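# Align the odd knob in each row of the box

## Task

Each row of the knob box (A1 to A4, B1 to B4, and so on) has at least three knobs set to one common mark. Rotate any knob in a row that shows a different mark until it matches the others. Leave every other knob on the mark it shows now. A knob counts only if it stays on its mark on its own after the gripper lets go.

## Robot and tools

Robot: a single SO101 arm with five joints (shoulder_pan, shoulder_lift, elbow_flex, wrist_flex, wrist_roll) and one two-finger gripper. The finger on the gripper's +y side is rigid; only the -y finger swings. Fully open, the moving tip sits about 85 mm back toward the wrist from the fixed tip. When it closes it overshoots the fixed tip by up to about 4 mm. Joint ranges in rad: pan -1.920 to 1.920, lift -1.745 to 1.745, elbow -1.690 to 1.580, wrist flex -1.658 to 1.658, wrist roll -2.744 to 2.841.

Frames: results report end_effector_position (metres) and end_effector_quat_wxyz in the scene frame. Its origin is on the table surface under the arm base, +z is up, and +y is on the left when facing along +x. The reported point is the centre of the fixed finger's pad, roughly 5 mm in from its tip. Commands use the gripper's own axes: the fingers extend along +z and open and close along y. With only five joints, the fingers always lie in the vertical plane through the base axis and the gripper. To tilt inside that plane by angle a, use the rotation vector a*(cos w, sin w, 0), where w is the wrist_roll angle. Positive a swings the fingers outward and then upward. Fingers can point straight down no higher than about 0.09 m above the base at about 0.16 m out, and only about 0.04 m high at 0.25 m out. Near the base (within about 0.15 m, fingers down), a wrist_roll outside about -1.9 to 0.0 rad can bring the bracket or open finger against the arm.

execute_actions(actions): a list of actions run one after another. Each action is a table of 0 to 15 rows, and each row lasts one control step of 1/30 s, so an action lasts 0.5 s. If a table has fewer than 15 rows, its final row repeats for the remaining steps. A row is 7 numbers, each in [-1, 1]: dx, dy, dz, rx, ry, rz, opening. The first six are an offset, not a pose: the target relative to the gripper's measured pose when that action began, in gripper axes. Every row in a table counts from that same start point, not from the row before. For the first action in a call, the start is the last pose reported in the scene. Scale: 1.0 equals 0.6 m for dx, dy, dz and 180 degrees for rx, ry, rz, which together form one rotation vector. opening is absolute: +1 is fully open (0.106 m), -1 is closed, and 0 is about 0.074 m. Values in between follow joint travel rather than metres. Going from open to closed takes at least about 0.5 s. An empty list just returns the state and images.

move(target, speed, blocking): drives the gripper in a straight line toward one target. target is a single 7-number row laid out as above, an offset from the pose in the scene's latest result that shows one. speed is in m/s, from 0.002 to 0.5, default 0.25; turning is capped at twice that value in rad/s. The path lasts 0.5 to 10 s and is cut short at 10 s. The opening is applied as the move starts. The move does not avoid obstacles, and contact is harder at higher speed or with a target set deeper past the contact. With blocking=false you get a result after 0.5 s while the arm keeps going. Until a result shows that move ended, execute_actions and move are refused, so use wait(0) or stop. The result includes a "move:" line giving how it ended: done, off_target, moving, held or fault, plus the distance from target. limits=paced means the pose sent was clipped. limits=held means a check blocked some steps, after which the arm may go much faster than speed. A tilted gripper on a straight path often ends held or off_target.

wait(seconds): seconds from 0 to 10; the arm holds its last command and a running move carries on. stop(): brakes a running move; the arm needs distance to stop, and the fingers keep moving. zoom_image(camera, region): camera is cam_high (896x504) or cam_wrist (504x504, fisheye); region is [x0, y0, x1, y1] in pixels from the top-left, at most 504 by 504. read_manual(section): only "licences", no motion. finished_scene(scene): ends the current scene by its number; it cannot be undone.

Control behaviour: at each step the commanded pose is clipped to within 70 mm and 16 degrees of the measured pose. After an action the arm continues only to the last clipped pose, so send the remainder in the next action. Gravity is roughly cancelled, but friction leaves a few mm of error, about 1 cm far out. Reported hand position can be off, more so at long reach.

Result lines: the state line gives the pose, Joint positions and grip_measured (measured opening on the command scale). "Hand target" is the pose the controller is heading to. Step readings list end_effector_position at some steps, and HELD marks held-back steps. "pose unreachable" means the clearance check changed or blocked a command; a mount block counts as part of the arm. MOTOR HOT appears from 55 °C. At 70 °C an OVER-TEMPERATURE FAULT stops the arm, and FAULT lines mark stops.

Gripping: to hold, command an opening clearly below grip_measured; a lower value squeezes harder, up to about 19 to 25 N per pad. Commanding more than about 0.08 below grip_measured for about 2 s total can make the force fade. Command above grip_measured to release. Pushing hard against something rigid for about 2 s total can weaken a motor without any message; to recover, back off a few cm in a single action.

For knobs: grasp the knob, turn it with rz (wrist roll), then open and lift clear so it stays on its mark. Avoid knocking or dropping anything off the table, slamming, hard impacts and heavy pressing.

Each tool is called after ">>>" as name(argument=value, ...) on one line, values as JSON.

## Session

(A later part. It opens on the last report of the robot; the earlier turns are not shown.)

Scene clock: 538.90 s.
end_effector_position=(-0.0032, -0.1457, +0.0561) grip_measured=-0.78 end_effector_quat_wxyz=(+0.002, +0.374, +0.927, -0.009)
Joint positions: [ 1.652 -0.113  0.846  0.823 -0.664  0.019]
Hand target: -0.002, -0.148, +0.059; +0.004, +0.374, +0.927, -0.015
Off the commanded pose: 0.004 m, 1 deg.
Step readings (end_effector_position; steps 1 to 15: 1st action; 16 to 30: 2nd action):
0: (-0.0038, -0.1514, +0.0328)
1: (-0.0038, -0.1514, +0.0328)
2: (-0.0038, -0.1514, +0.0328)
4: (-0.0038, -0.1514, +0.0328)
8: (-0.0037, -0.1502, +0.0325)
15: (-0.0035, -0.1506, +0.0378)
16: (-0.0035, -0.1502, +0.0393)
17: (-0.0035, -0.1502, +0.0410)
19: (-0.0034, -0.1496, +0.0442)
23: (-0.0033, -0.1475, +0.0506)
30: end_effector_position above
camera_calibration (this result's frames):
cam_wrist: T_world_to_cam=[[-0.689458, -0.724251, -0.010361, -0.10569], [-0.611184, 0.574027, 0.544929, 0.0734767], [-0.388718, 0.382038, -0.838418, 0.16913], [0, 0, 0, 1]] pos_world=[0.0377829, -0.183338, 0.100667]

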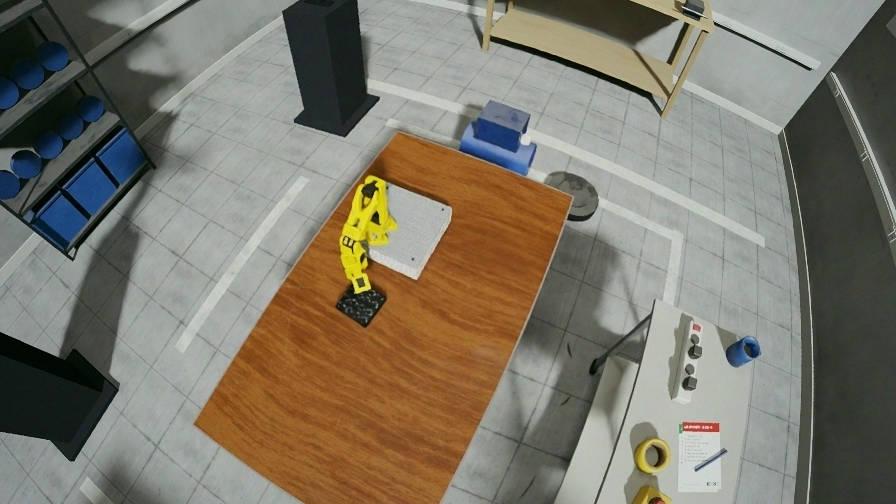

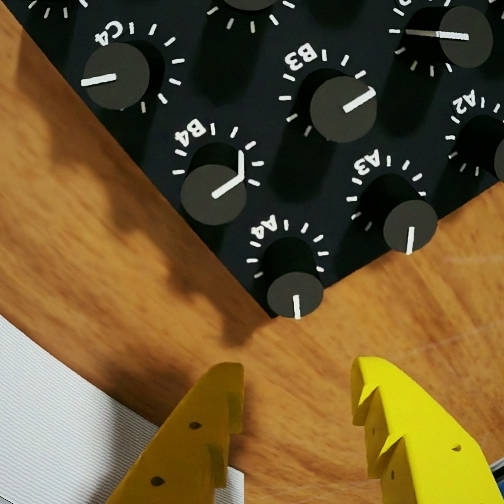

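>>> zoom_image(camera="cam_wrist", region=[230, 0, 504, 340])

Region (230, 0, 504, 340) of cam_wrist's 504x504 image, scaled by 1.482, with more detail than that image has; it fills the left 406 columns of this view, and the rest is white.

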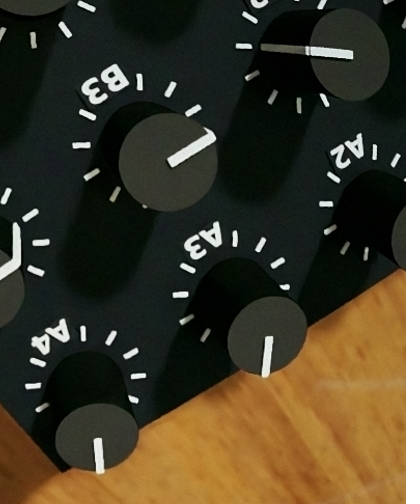

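>>> move(target=[-0.1098,-0.0651,0.0056,-0.0007,0.0066,0.5503,-0.76], speed=0.5)

Scene clock: 598.17 s.
end_effector_position=(+0.0148, -0.2220, +0.0590) grip_measured=-0.77 end_effector_quat_wxyz=(+0.011, +0.948, +0.317, -0.004)
Joint positions: [ 1.551  0.344  0.2    1.007 -2.494  0.02 ]
Hand target: +0.017, -0.220, +0.055; +0.000, +0.948, +0.317, -0.001
Off the commanded pose: 0.006 m, 1 deg.
move: done
camera_calibration (this result's frames):
cam_wrist: T_world_to_cam=[[-0.606492, 0.793923, -0.0430573, 0.189188], [0.654292, 0.529129, 0.5403, 0.0982527], [0.451739, 0.299516, -0.84037, 0.177093], [0, 0, 0, 1]] pos_world=[-0.0295449, -0.255231, 0.103883]

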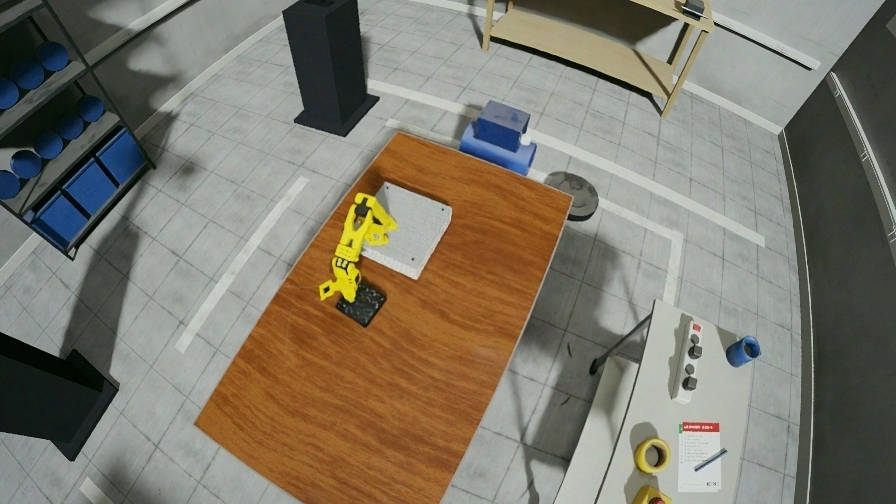

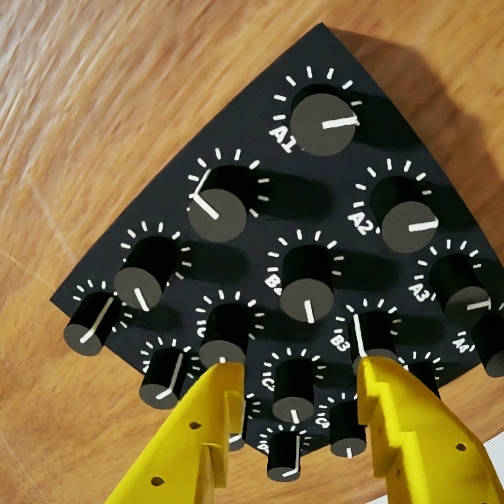

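>>> zoom_image(camera="cam_wrist", region=[190, 200, 430, 420])

Region (190, 200, 430, 420) of cam_wrist's 504x504 image, scaled by 2.100, with more detail than that image has; it fills the top 462 rows of this view, and the rest is white.

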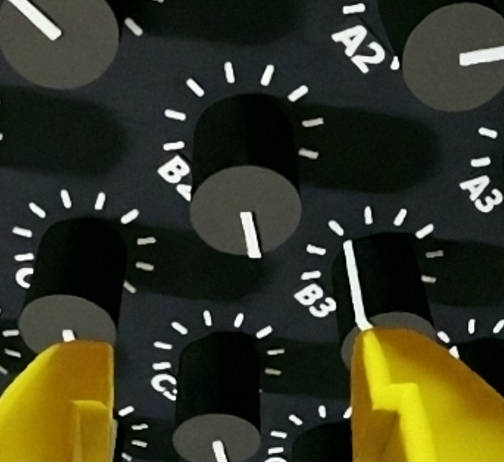

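>>> execute_actions(actions=[[[0.0005,-0.0026,0.003,0.0023,0.0016,0,-0.75],[0.001,-0.0052,0.006,0.0046,0.0031,0,-0.75],[0.0016,-0.0078,0.009,0.0068,0.0047,0,-0.75],[0.0021,-0.0103,0.012,0.0091,0.0062,0,-0.75],[0.0026,-0.0129,0.015,0.0114,0.0078,0,-0.75],[0.0031,-0.0155,0.018,0.0137,0.0093,0,-0.75],[0.0031,-0.0155,0.0205,0.0137,0.0093,0,-0.75],[0.0031,-0.0155,0.023,0.0137,0.0093,0,-0.75],[0.0031,-0.0155,0.025,0.0137,0.0093,0,-0.75]]])

>>> zoom_image(camera="cam_wrist", region=[190, 230, 430, 450])

Scene clock: 655.03 s.
end_effector_position=(+0.0130, -0.2193, +0.0501) grip_measured=-0.76 end_effector_quat_wxyz=(+0.000, +0.948, +0.317, -0.001)
Joint positions: [ 1.559  0.387  0.208  0.978 -2.487  0.02 ]
Hand target: +0.011, -0.214, +0.044; -0.014, +0.948, +0.317, +0.003
Off the commanded pose: 0.009 m, 2 deg.
Step readings (end_effector_position):
0: (+0.0148, -0.2220, +0.0590)
1: (+0.0148, -0.2220, +0.0590)
2: (+0.0148, -0.2220, +0.0590)
4: (+0.0148, -0.2218, +0.0587)
8: (+0.0137, -0.2187, +0.0536)
15: end_effector_position above
camera_calibration (this result's frames):
cam_wrist: T_world_to_cam=[[-0.606481, 0.794691, -0.0254173, 0.184844], [0.654861, 0.517387, 0.550879, 0.0996881], [0.45093, 0.317453, -0.834198, 0.173227], [0, 0, 0, 1]] pos_world=[-0.0312902, -0.253463, 0.0942874]

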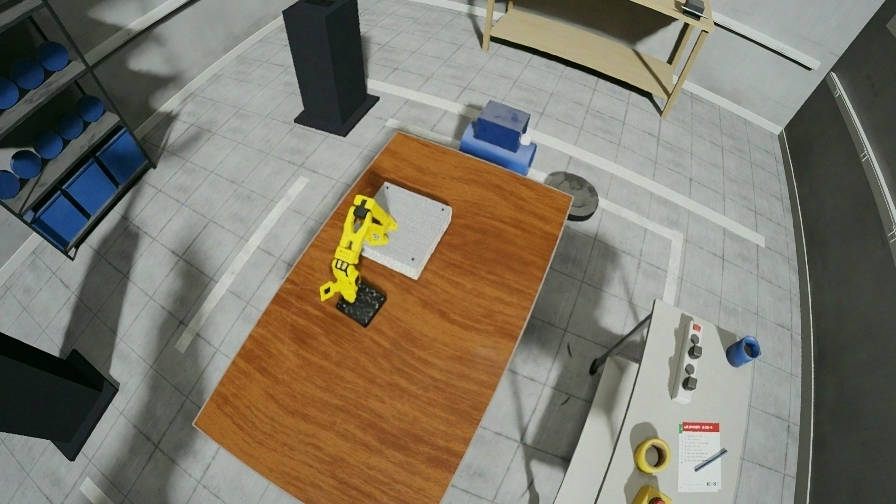

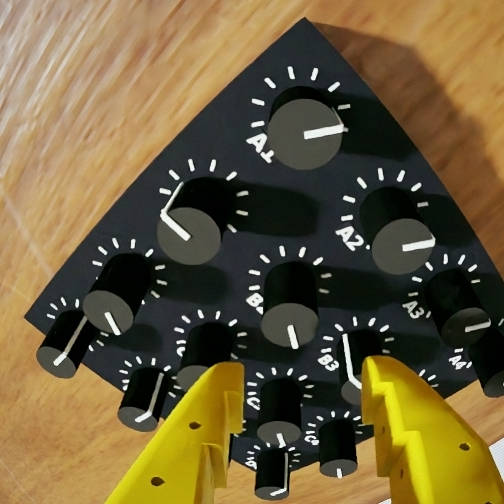

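Region (190, 230, 430, 450) of cam_wrist's 504x504 image, scaled by 2.100, with more detail than that image has; it fills the top 462 rows of this view, and the rest is white.

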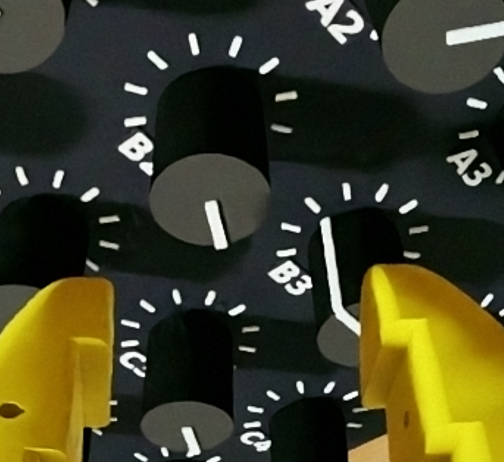

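>>> execute_actions(actions=[[[0.0022,-0.0092,0.010,0.0079,0.0054,0,-0.75],[0.0023,-0.0093,0.0135,0.0079,0.0054,0,-0.75],[0.0024,-0.0094,0.017,0.0079,0.0054,0,-0.75],[0.0025,-0.0096,0.0205,0.0079,0.0054,0,-0.75],[0.0026,-0.0097,0.024,0.0079,0.0054,0,-0.75],[0.0027,-0.0098,0.0275,0.0079,0.0054,0,-0.75],[0.0028,-0.01,0.031,0.0079,0.0054,0,-0.75],[0.0029,-0.0101,0.034,0.0079,0.0054,0,-0.75],[0.003,-0.0102,0.0365,0.0079,0.0054,0,-0.75],[0.003,-0.0103,0.0385,0.0079,0.0054,0,-0.75],[0.003,-0.0103,0.039,0.0079,0.0054,0,-0.76],[0.003,-0.0113,0.039,0.0079,0.0054,0,-0.77],[0.003,-0.0124,0.039,0.0079,0.0054,0,-0.78],[0.003,-0.0134,0.039,0.0079,0.0054,0,-0.79],[0.003,-0.0145,0.039,0.0079,0.0054,0,-0.8]]])

Scene clock: 691.20 s.
end_effector_position=(+0.0125, -0.2167, +0.0317) grip_measured=-0.77 end_effector_quat_wxyz=(-0.004, +0.948, +0.318, -0.000)
Joint positions: [ 1.56   0.47   0.237  0.875 -2.484  0.019]
Hand target: +0.010, -0.211, +0.027; -0.015, +0.948, +0.317, +0.003
Off the commanded pose: 0.008 m, 1 deg.
Step readings (end_effector_position):
0: (+0.0130, -0.2191, +0.0498)
1: (+0.0130, -0.2191, +0.0498)
2: (+0.0130, -0.2191, +0.0498)
4: (+0.0130, -0.2185, +0.0473)
8: (+0.0129, -0.2170, +0.0390)
15: end_effector_position above
camera_calibration (this result's frames):
cam_wrist: T_world_to_cam=[[-0.607688, 0.793974, -0.0179036, 0.181667], [0.654269, 0.513285, 0.555401, 0.107769], [0.450164, 0.325797, -0.83139, 0.158992], [0, 0, 0, 1]] pos_world=[-0.0316855, -0.251354, 0.0755819]

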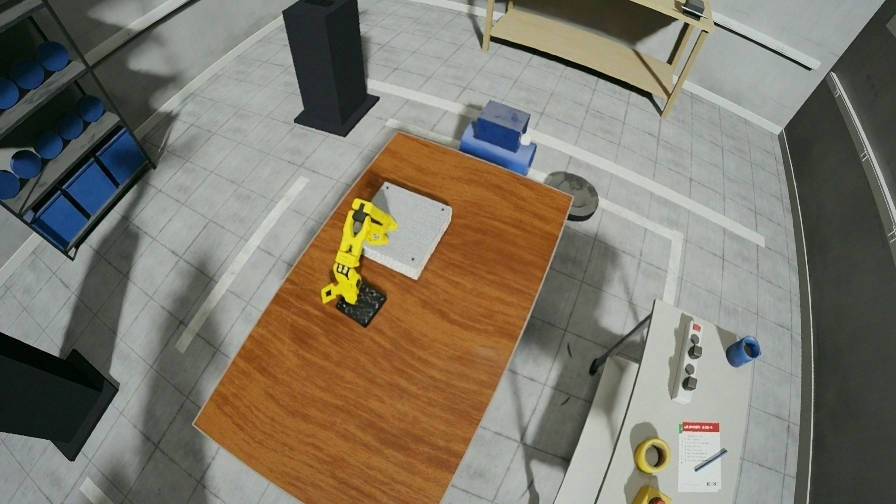

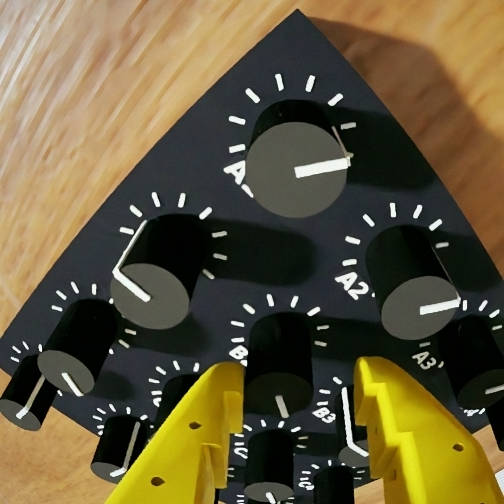

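>>> execute_actions(actions=[])

>>> zoom_image(camera="cam_wrist", region=[180, 280, 420, 504])

Scene clock: 695.47 s.
end_effector_position=(+0.0122, -0.2164, +0.0310) grip_measured=-0.79 end_effector_quat_wxyz=(-0.003, +0.948, +0.318, -0.000)
Joint positions: [ 1.562  0.47   0.243  0.867 -2.48   0.018]
Hand target: +0.010, -0.211, +0.027; -0.015, +0.948, +0.317, +0.003
Off the commanded pose: 0.007 m, 1 deg.
camera_calibration (this result's frames):
cam_wrist: T_world_to_cam=[[-0.608907, 0.79301, -0.0191662, 0.181095], [0.653433, 0.515139, 0.554669, 0.108637], [0.449731, 0.325218, -0.83185, 0.158414], [0, 0, 0, 1]] pos_world=[-0.0319604, -0.251092, 0.07499]

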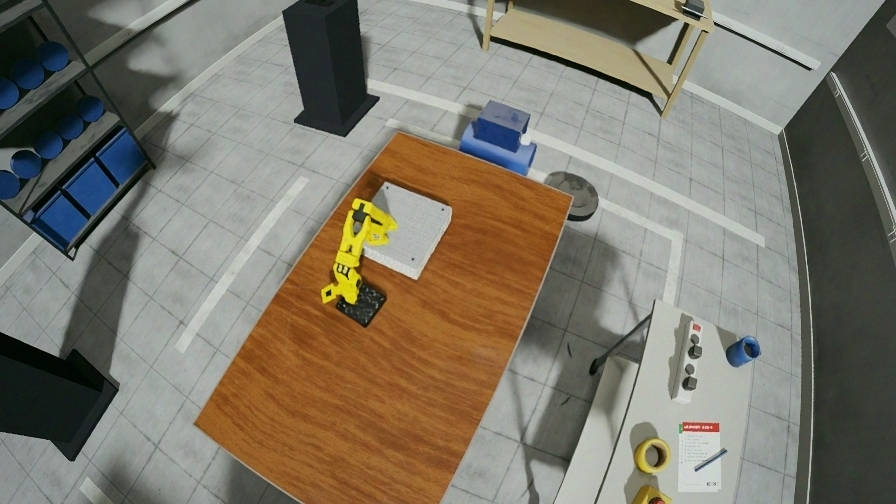

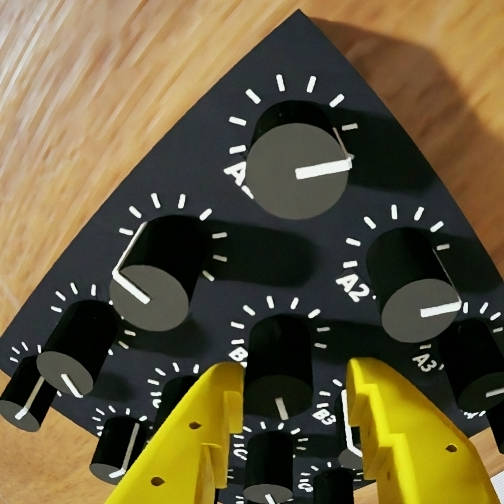

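Region (180, 280, 420, 504) of cam_wrist's 504x504 image, scaled by 2.100, with more detail than that image has; it fills the top 470 rows of this view, and the rest is white.

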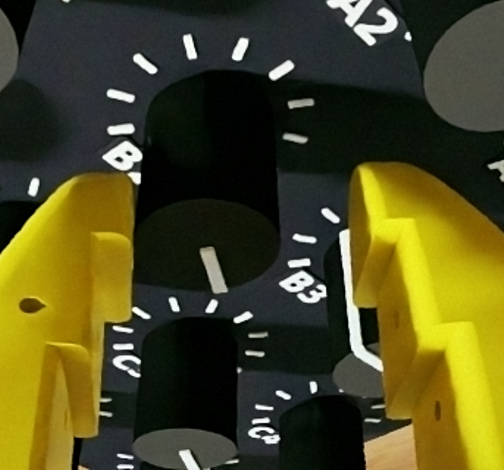

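>>> execute_actions(actions=[[[0,0,0,0,0,0,-0.815],[0,0,0,0,0,0,-0.83],[0,0,0,0,0,0,-0.845],[0,0,0,0,0,0,-0.86],[0,0,0,0,0,0,-0.875],[0,0,0,0,0,0,-0.89],[0,0,0,0,0,0,-0.905],[0,0,0,0,0,0,-0.92],[0,0,0,0,0,0,-0.935]],
[[0.0002,0,0,0,0,-0.0056,-0.935],[0.0004,0,0,0,0,-0.0139,-0.935],[0.0008,0,0,0,0,-0.025,-0.935],[0.0012,-0.0001,0,0,0,-0.0389,-0.935],[0.0017,-0.0002,0,0,0,-0.0556,-0.935],[0.0022,-0.0003,0,0,0,-0.0722,-0.935],[0.0028,-0.0004,0,0,0,-0.0889,-0.935],[0.0033,-0.0005,0,0,0,-0.1056,-0.935],[0.0038,-0.0008,0,0,0,-0.125,-0.935],[0.0044,-0.001,0,0,0,-0.1444,-0.935],[0.0048,-0.0013,0,0,0,-0.1611,-0.935],[0.0054,-0.0016,0,0,0,-0.1806,-0.935],[0.0059,-0.0019,0,0,0,-0.2,-0.935],[0.0063,-0.0022,0,0,0,-0.2167,-0.935],[0.0067,-0.0026,0,0,0,-0.2333,-0.935]],
[[0.0026,-0.0003,0.001,0,0,-0.0833,-0.935],[0.0031,-0.0005,0.001,0,0,-0.1,-0.935],[0.0036,-0.0007,0.001,0,0,-0.1167,-0.935],[0.0041,-0.0009,0.001,0,0,-0.1333,-0.935],[0.0045,-0.0011,0.001,0,0,-0.15,-0.935],[0.005,-0.0013,0.001,0,0,-0.1667,-0.935],[0.0054,-0.0016,0.001,0,0,-0.1833,-0.935],[0.0059,-0.0019,0.001,0,0,-0.2,-0.935],[0.0063,-0.0022,0.001,0,0,-0.2167,-0.935],[0.0067,-0.0026,0.001,0,0,-0.2333,-0.935],[0.0071,-0.0029,0.001,0,0,-0.25,-0.935],[0.0074,-0.0033,0.001,0,0,-0.2667,-0.935],[0.0078,-0.0037,0.001,0,0,-0.2833,-0.935],[0.0081,-0.0041,0.001,0,0,-0.3,-0.935],[0.0084,-0.0046,0.001,0,0,-0.3167,-0.935]],
[[0.0026,-0.0003,0.001,0,0,-0.0833,-0.935],[0.0031,-0.0005,0.001,0,0,-0.1,-0.935],[0.0036,-0.0007,0.001,0,0,-0.1167,-0.935],[0.0041,-0.0009,0.001,0,0,-0.1333,-0.935],[0.0045,-0.0011,0.001,0,0,-0.15,-0.935],[0.005,-0.0013,0.001,0,0,-0.1667,-0.935],[0.0054,-0.0016,0.001,0,0,-0.1833,-0.935],[0.0059,-0.0019,0.001,0,0,-0.2,-0.935],[0.0063,-0.0022,0.001,0,0,-0.2167,-0.935],[0.0067,-0.0026,0.001,0,0,-0.2333,-0.935],[0.0071,-0.0029,0.001,0,0,-0.25,-0.935],[0.0074,-0.0033,0.001,0,0,-0.2667,-0.935],[0.0078,-0.0037,0.001,0,0,-0.2833,-0.935],[0.0081,-0.0041,0.001,0,0,-0.3,-0.935],[0.0084,-0.0046,0.001,0,0,-0.3167,-0.935]],
[[0.0026,-0.0003,0.001,0,0,-0.0833,-0.935],[0.0031,-0.0005,0.001,0,0,-0.1,-0.935],[0.0036,-0.0007,0.001,0,0,-0.1167,-0.935],[0.0041,-0.0009,0.001,0,0,-0.1333,-0.935],[0.0045,-0.0011,0.001,0,0,-0.15,-0.935],[0.005,-0.0013,0.001,0,0,-0.1667,-0.935],[0.0054,-0.0016,0.001,0,0,-0.1833,-0.935],[0.0059,-0.0019,0.001,0,0,-0.2,-0.935],[0.0063,-0.0022,0.001,0,0,-0.2167,-0.935],[0.0067,-0.0026,0.001,0,0,-0.2333,-0.935],[0.0071,-0.0029,0.001,0,0,-0.25,-0.935],[0.0074,-0.0033,0.001,0,0,-0.2667,-0.935],[0.0078,-0.0037,0.001,0,0,-0.2833,-0.935],[0.0081,-0.0041,0.001,0,0,-0.3,-0.935],[0.0084,-0.0046,0.001,0,0,-0.3167,-0.935]],
[[0.0026,-0.0003,0.001,0,0,-0.0833,-0.935],[0.0031,-0.0005,0.001,0,0,-0.1,-0.935],[0.0036,-0.0007,0.001,0,0,-0.1167,-0.935],[0.0041,-0.0009,0.001,0,0,-0.1333,-0.935],[0.0045,-0.0011,0.001,0,0,-0.15,-0.935],[0.005,-0.0013,0.001,0,0,-0.1667,-0.935],[0.0054,-0.0016,0.001,0,0,-0.1833,-0.935],[0.0059,-0.0019,0.001,0,0,-0.2,-0.935],[0.0063,-0.0022,0.001,0,0,-0.2167,-0.935],[0.0066,-0.0025,0.001,0,0,-0.2306,-0.935],[0.0069,-0.0027,0.001,0,0,-0.2417,-0.935],[0.0071,-0.0029,0.001,0,0,-0.25,-0.935]]])

Scene clock: 739.17 s.
end_effector_position=(+0.0014, -0.2098, +0.0319) grip_measured=-0.88 end_effector_quat_wxyz=(-0.001, -0.587, +0.810, +0.000)
Joint positions: [1.554 0.47  0.235 0.867 1.259 0.012]
Hand target: +0.002, -0.209, +0.031; -0.001, -0.603, +0.797, +0.001
Off the commanded pose: 0.001 m, 2 deg.
Step readings (end_effector_position; steps 1 to 15: 1st action; 16 to 30: 2nd action; 31 to 45: 3rd action; 46 to 60: 4th action; 61 to 75: 5th action; 76 to 90: 6th action):
0: (+0.0122, -0.2164, +0.0310)
1: (+0.0122, -0.2164, +0.0310)
2: (+0.0122, -0.2164, +0.0310)
4: (+0.0122, -0.2164, +0.0310)
8: (+0.0122, -0.2164, +0.0310)
15: (+0.0122, -0.2164, +0.0310)
16: (+0.0122, -0.2164, +0.0310)
17: (+0.0123, -0.2164, +0.0310)
19: (+0.0124, -0.2163, +0.0310)
23: (+0.0133, -0.2158, +0.0312)
30: (+0.0148, -0.2141, +0.0316)
31: (+0.0149, -0.2137, +0.0316)
32: (+0.0150, -0.2132, +0.0316)
34: (+0.0152, -0.2123, +0.0316)
38: (+0.0152, -0.2109, +0.0317)
45: (+0.0144, -0.2085, +0.0319)
46: (+0.0142, -0.2082, +0.0319)
47: (+0.0139, -0.2078, +0.0319)
49: (+0.0134, -0.2071, +0.0319)
53: (+0.0121, -0.2059, +0.0319)
60: (+0.0105, -0.2045, +0.0319)
61: (+0.0101, -0.2044, +0.0319)
62: (+0.0096, -0.2043, +0.0319)
64: (+0.0087, -0.2042, +0.0319)
68: (+0.0073, -0.2043, +0.0319)
75: (+0.0049, -0.2053, +0.0319)
76: (+0.0046, -0.2055, +0.0319)
77: (+0.0042, -0.2058, +0.0319)
79: (+0.0035, -0.2064, +0.0319)
83: (+0.0024, -0.2077, +0.0319)
90: end_effector_position above
camera_calibration (this result's frames):
cam_wrist: T_world_to_cam=[[0.951944, -0.304999, -0.0278822, -0.0630108], [-0.239027, -0.796771, 0.554998, -0.16223], [-0.19149, -0.521663, -0.831384, -0.0149659], [0, 0, 0, 1]] pos_world=[0.0183397, -0.156286, 0.0758383]

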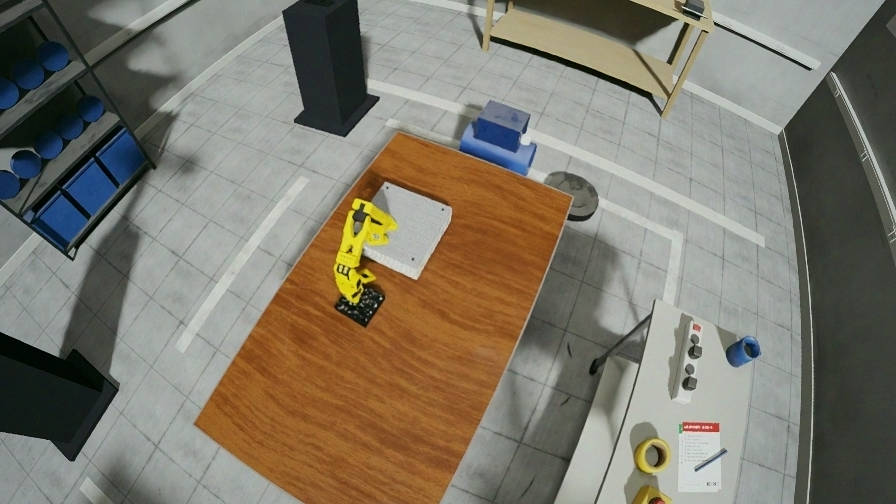

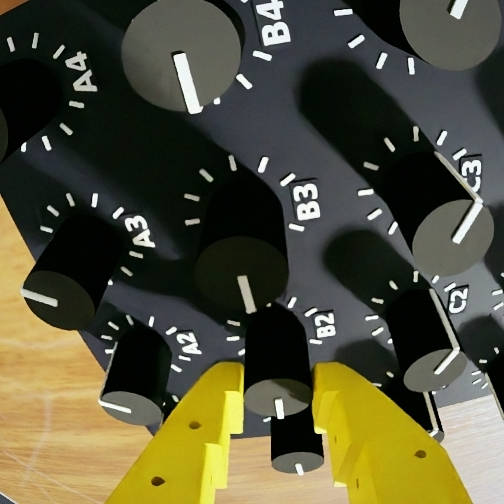

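>>> execute_actions(actions=[])

>>> zoom_image(camera="cam_wrist", region=[170, 230, 390, 490])

Scene clock: 744.80 s.
end_effector_position=(+0.0013, -0.2097, +0.0318) grip_measured=-0.88 end_effector_quat_wxyz=(-0.001, -0.597, +0.802, +0.001)
Joint positions: [1.554 0.47  0.237 0.867 1.285 0.012]
Hand target: +0.002, -0.209, +0.031; -0.001, -0.603, +0.798, +0.001
Off the commanded pose: 0.001 m, 1 deg.
camera_calibration (this result's frames):
cam_wrist: T_world_to_cam=[[0.959569, -0.280033, -0.0284297, -0.0576508], [-0.218115, -0.803618, 0.553737, -0.163443], [-0.177911, -0.525148, -0.832206, -0.0157431], [0, 0, 0, 1]] pos_world=[0.0168696, -0.155757, 0.0757638]

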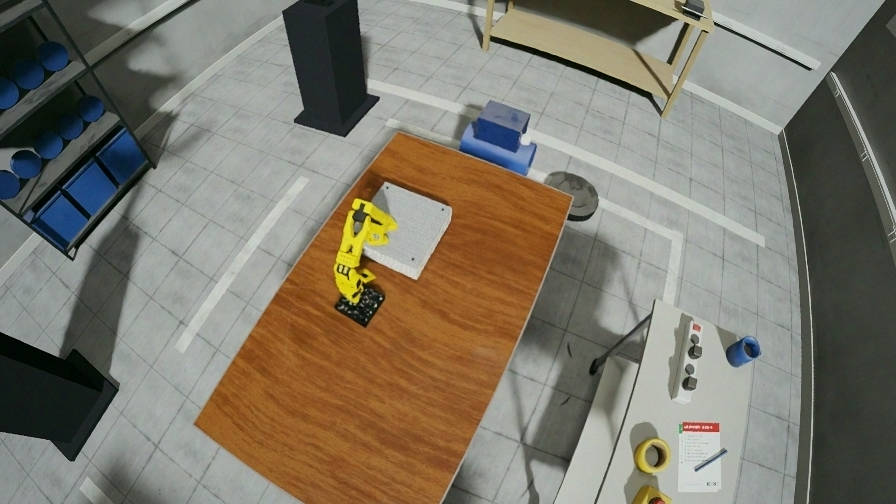

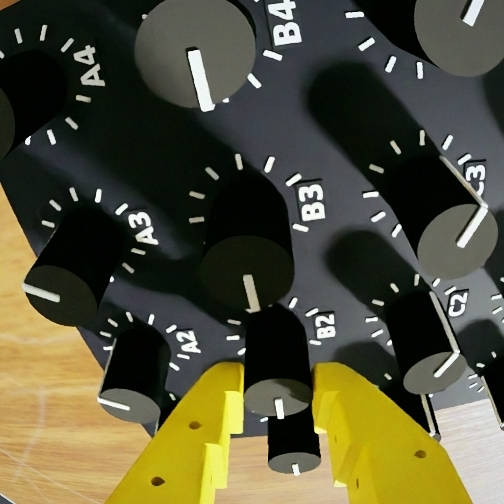

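Region (170, 230, 390, 490) of cam_wrist's 504x504 image, scaled by 1.938, with more detail than that image has; it fills the left 426 columns of this view, and the rest is white.

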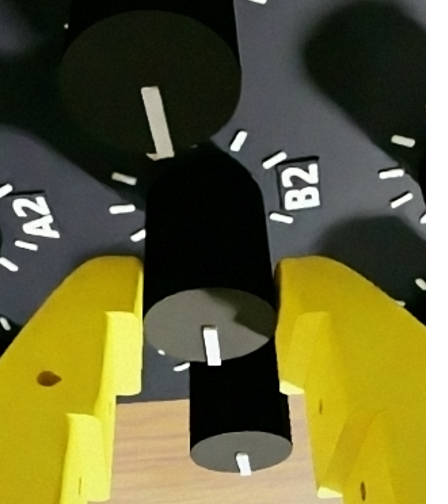

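>>> execute_actions(actions=[[[0.0002,0,0,0,0,-0.008,-0.935],[0.0004,0,0,0,0,-0.014,-0.935],[0.0006,0,0,0,0,-0.019,-0.935],[0.0007,0,0,0,0,-0.024,-0.935],[0.0008,0,0,0,0,-0.027,-0.935],[0.0008,0,0,0,0,-0.027,-0.935],[0.0008,0,0,0,0,-0.027,-0.935],[0.0008,0,0,0,0,-0.027,-0.935],[0.0008,0,0,0,0,-0.027,-0.935],[0.0008,0,0,0,0,-0.027,-0.935],[0.0008,0,0,0,0,-0.027,-0.9],[0.0008,0,0,0,0,-0.027,-0.87],[0.0008,0,0,0,0,-0.027,-0.84],[0.0008,0,0,0,0,-0.027,-0.82],[0.0008,0,0,0,0,-0.027,-0.813]],
[[0,0.0015,0,0,0,0,-0.813],[0,0.003,0,0,0,0,-0.813],[0,0.0045,0,0,0,0,-0.813],[0,0.006,0,0,0,0,-0.813],[0,0.006,-0.002,0,0,0,-0.813],[0,0.006,-0.004,0,0,0,-0.813],[0,0.006,-0.007,0,0,0,-0.813],[0,0.006,-0.010,0,0,0,-0.813],[0,0.006,-0.013,0,0,0,-0.813],[0,0.006,-0.016,0,0,0,-0.813],[0,0.006,-0.019,0,0,0,-0.813],[0,0.006,-0.022,0,0,0,-0.813],[0,0.006,-0.025,0,0,0,-0.813],[0,0.006,-0.028,0,0,0,-0.813],[0,0.006,-0.031,0,0,0,-0.813]],
[[0,0,-0.017,0,0,0,-0.813],[0,0,-0.021,0,0,0,-0.813],[0,0,-0.025,0,0,0,-0.813],[0,0,-0.029,0,0,0,-0.813],[0,0,-0.033,0,0,0,-0.813],[0,0,-0.037,0,0,0,-0.813],[0,0,-0.041,0,0,0,-0.813],[0,0,-0.045,0,0,0,-0.813],[0,0,-0.049,0,0,0,-0.813],[0,0,-0.053,0,0,0,-0.813],[0,0,-0.056,0,0,0,-0.813],[0,0,-0.058,0,0,0,-0.813],[0,0,-0.06,0,0,0,-0.813]]])

Scene clock: 794.23 s.
end_effector_position=(-0.0001, -0.2066, +0.0745) grip_measured=-0.82 end_effector_quat_wxyz=(+0.004, -0.627, +0.779, +0.008)
Joint positions: [1.56  0.273 0.177 1.14  1.367 0.016]
Hand target: -0.000, -0.209, +0.079; -0.000, -0.627, +0.779, +0.002
Off the commanded pose: 0.005 m, 1 deg.
Step readings (end_effector_position; steps 1 to 15: 1st action; 16 to 30: 2nd action; 31 to 45: 3rd action):
0: (+0.0013, -0.2097, +0.0318)
1: (+0.0013, -0.2097, +0.0318)
2: (+0.0013, -0.2097, +0.0318)
4: (+0.0013, -0.2099, +0.0318)
8: (+0.0012, -0.2102, +0.0318)
15: (+0.0012, -0.2102, +0.0318)
16: (+0.0012, -0.2102, +0.0318)
17: (+0.0012, -0.2102, +0.0318)
19: (+0.0009, -0.2102, +0.0318)
23: (-0.0001, -0.2103, +0.0329)
30: (-0.0001, -0.2089, +0.0432)
31: (-0.0001, -0.2085, +0.0449)
32: (-0.0002, -0.2080, +0.0467)
34: (-0.0002, -0.2066, +0.0509)
38: (-0.0002, -0.2064, +0.0603)
45: end_effector_position above
camera_calibration (this result's frames):
cam_wrist: T_world_to_cam=[[0.977861, -0.206707, -0.0325555, -0.0387252], [-0.156856, -0.827049, 0.539801, -0.188791], [-0.138506, -0.522744, -0.841163, 0.0223516], [0, 0, 0, 1]] pos_world=[0.0113506, -0.15246, 0.11945]

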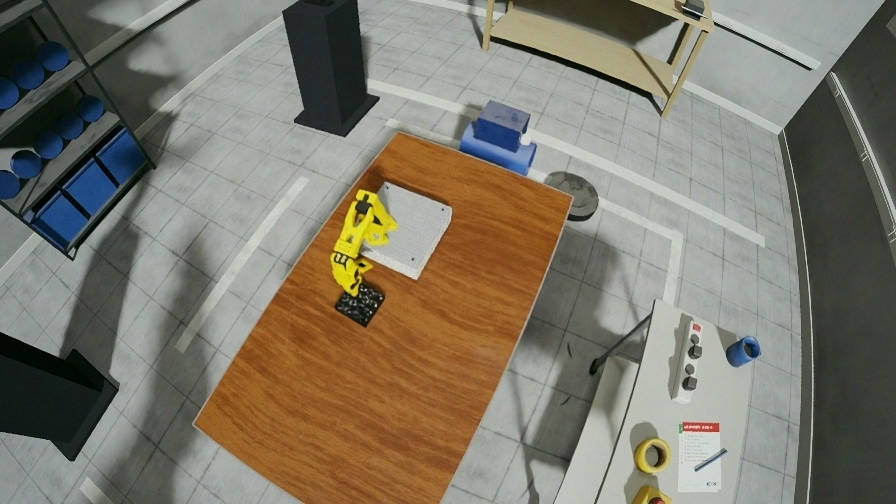

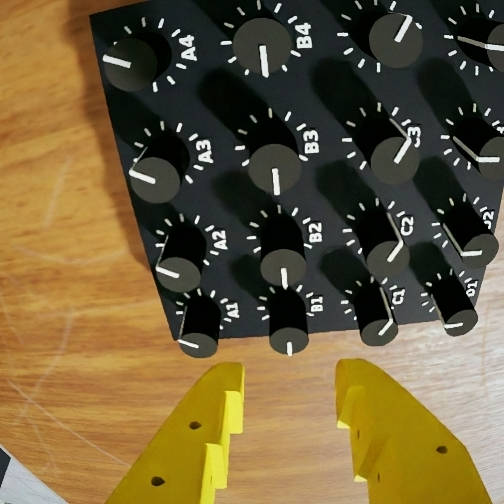

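>>> zoom_image(camera="cam_wrist", region=[80, 0, 340, 370])

>>> zoom_image(camera="cam_wrist", region=[300, 0, 504, 370])

Region (80, 0, 340, 370) of cam_wrist's 504x504 image, scaled by 1.362, with more detail than that image has; it fills the left 354 columns of this view, and the rest is white.

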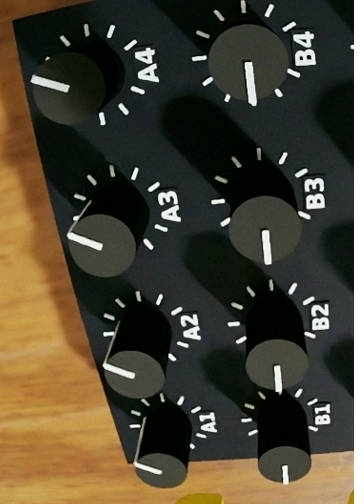

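Region (300, 0, 504, 370) of cam_wrist's 504x504 image, scaled by 1.362, with more detail than that image has; it fills the left 278 columns of this view, and the rest is white.

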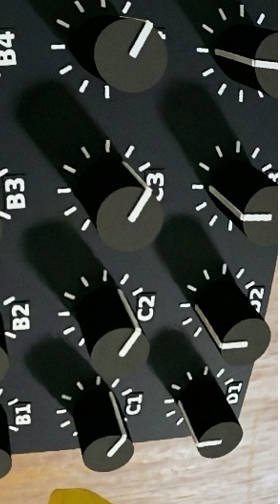

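>>> zoom_image(camera="cam_wrist", region=[80, 0, 240, 220])

>>> zoom_image(camera="cam_wrist", region=[220, 130, 350, 365])

Region (80, 0, 240, 220) of cam_wrist's 504x504 image, scaled by 2.291, with more detail than that image has; it fills the left 367 columns of this view, and the rest is white.

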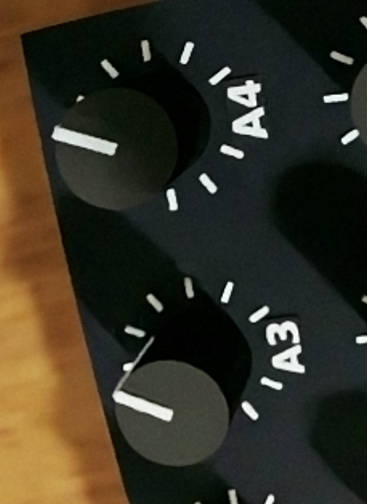

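Region (220, 130, 350, 365) of cam_wrist's 504x504 image, scaled by 2.145, with more detail than that image has; it fills the left 279 columns of this view, and the rest is white.

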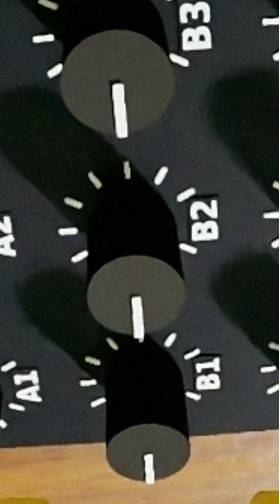

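>>> finished_scene(scene=1)

The scene is finished: the task was done.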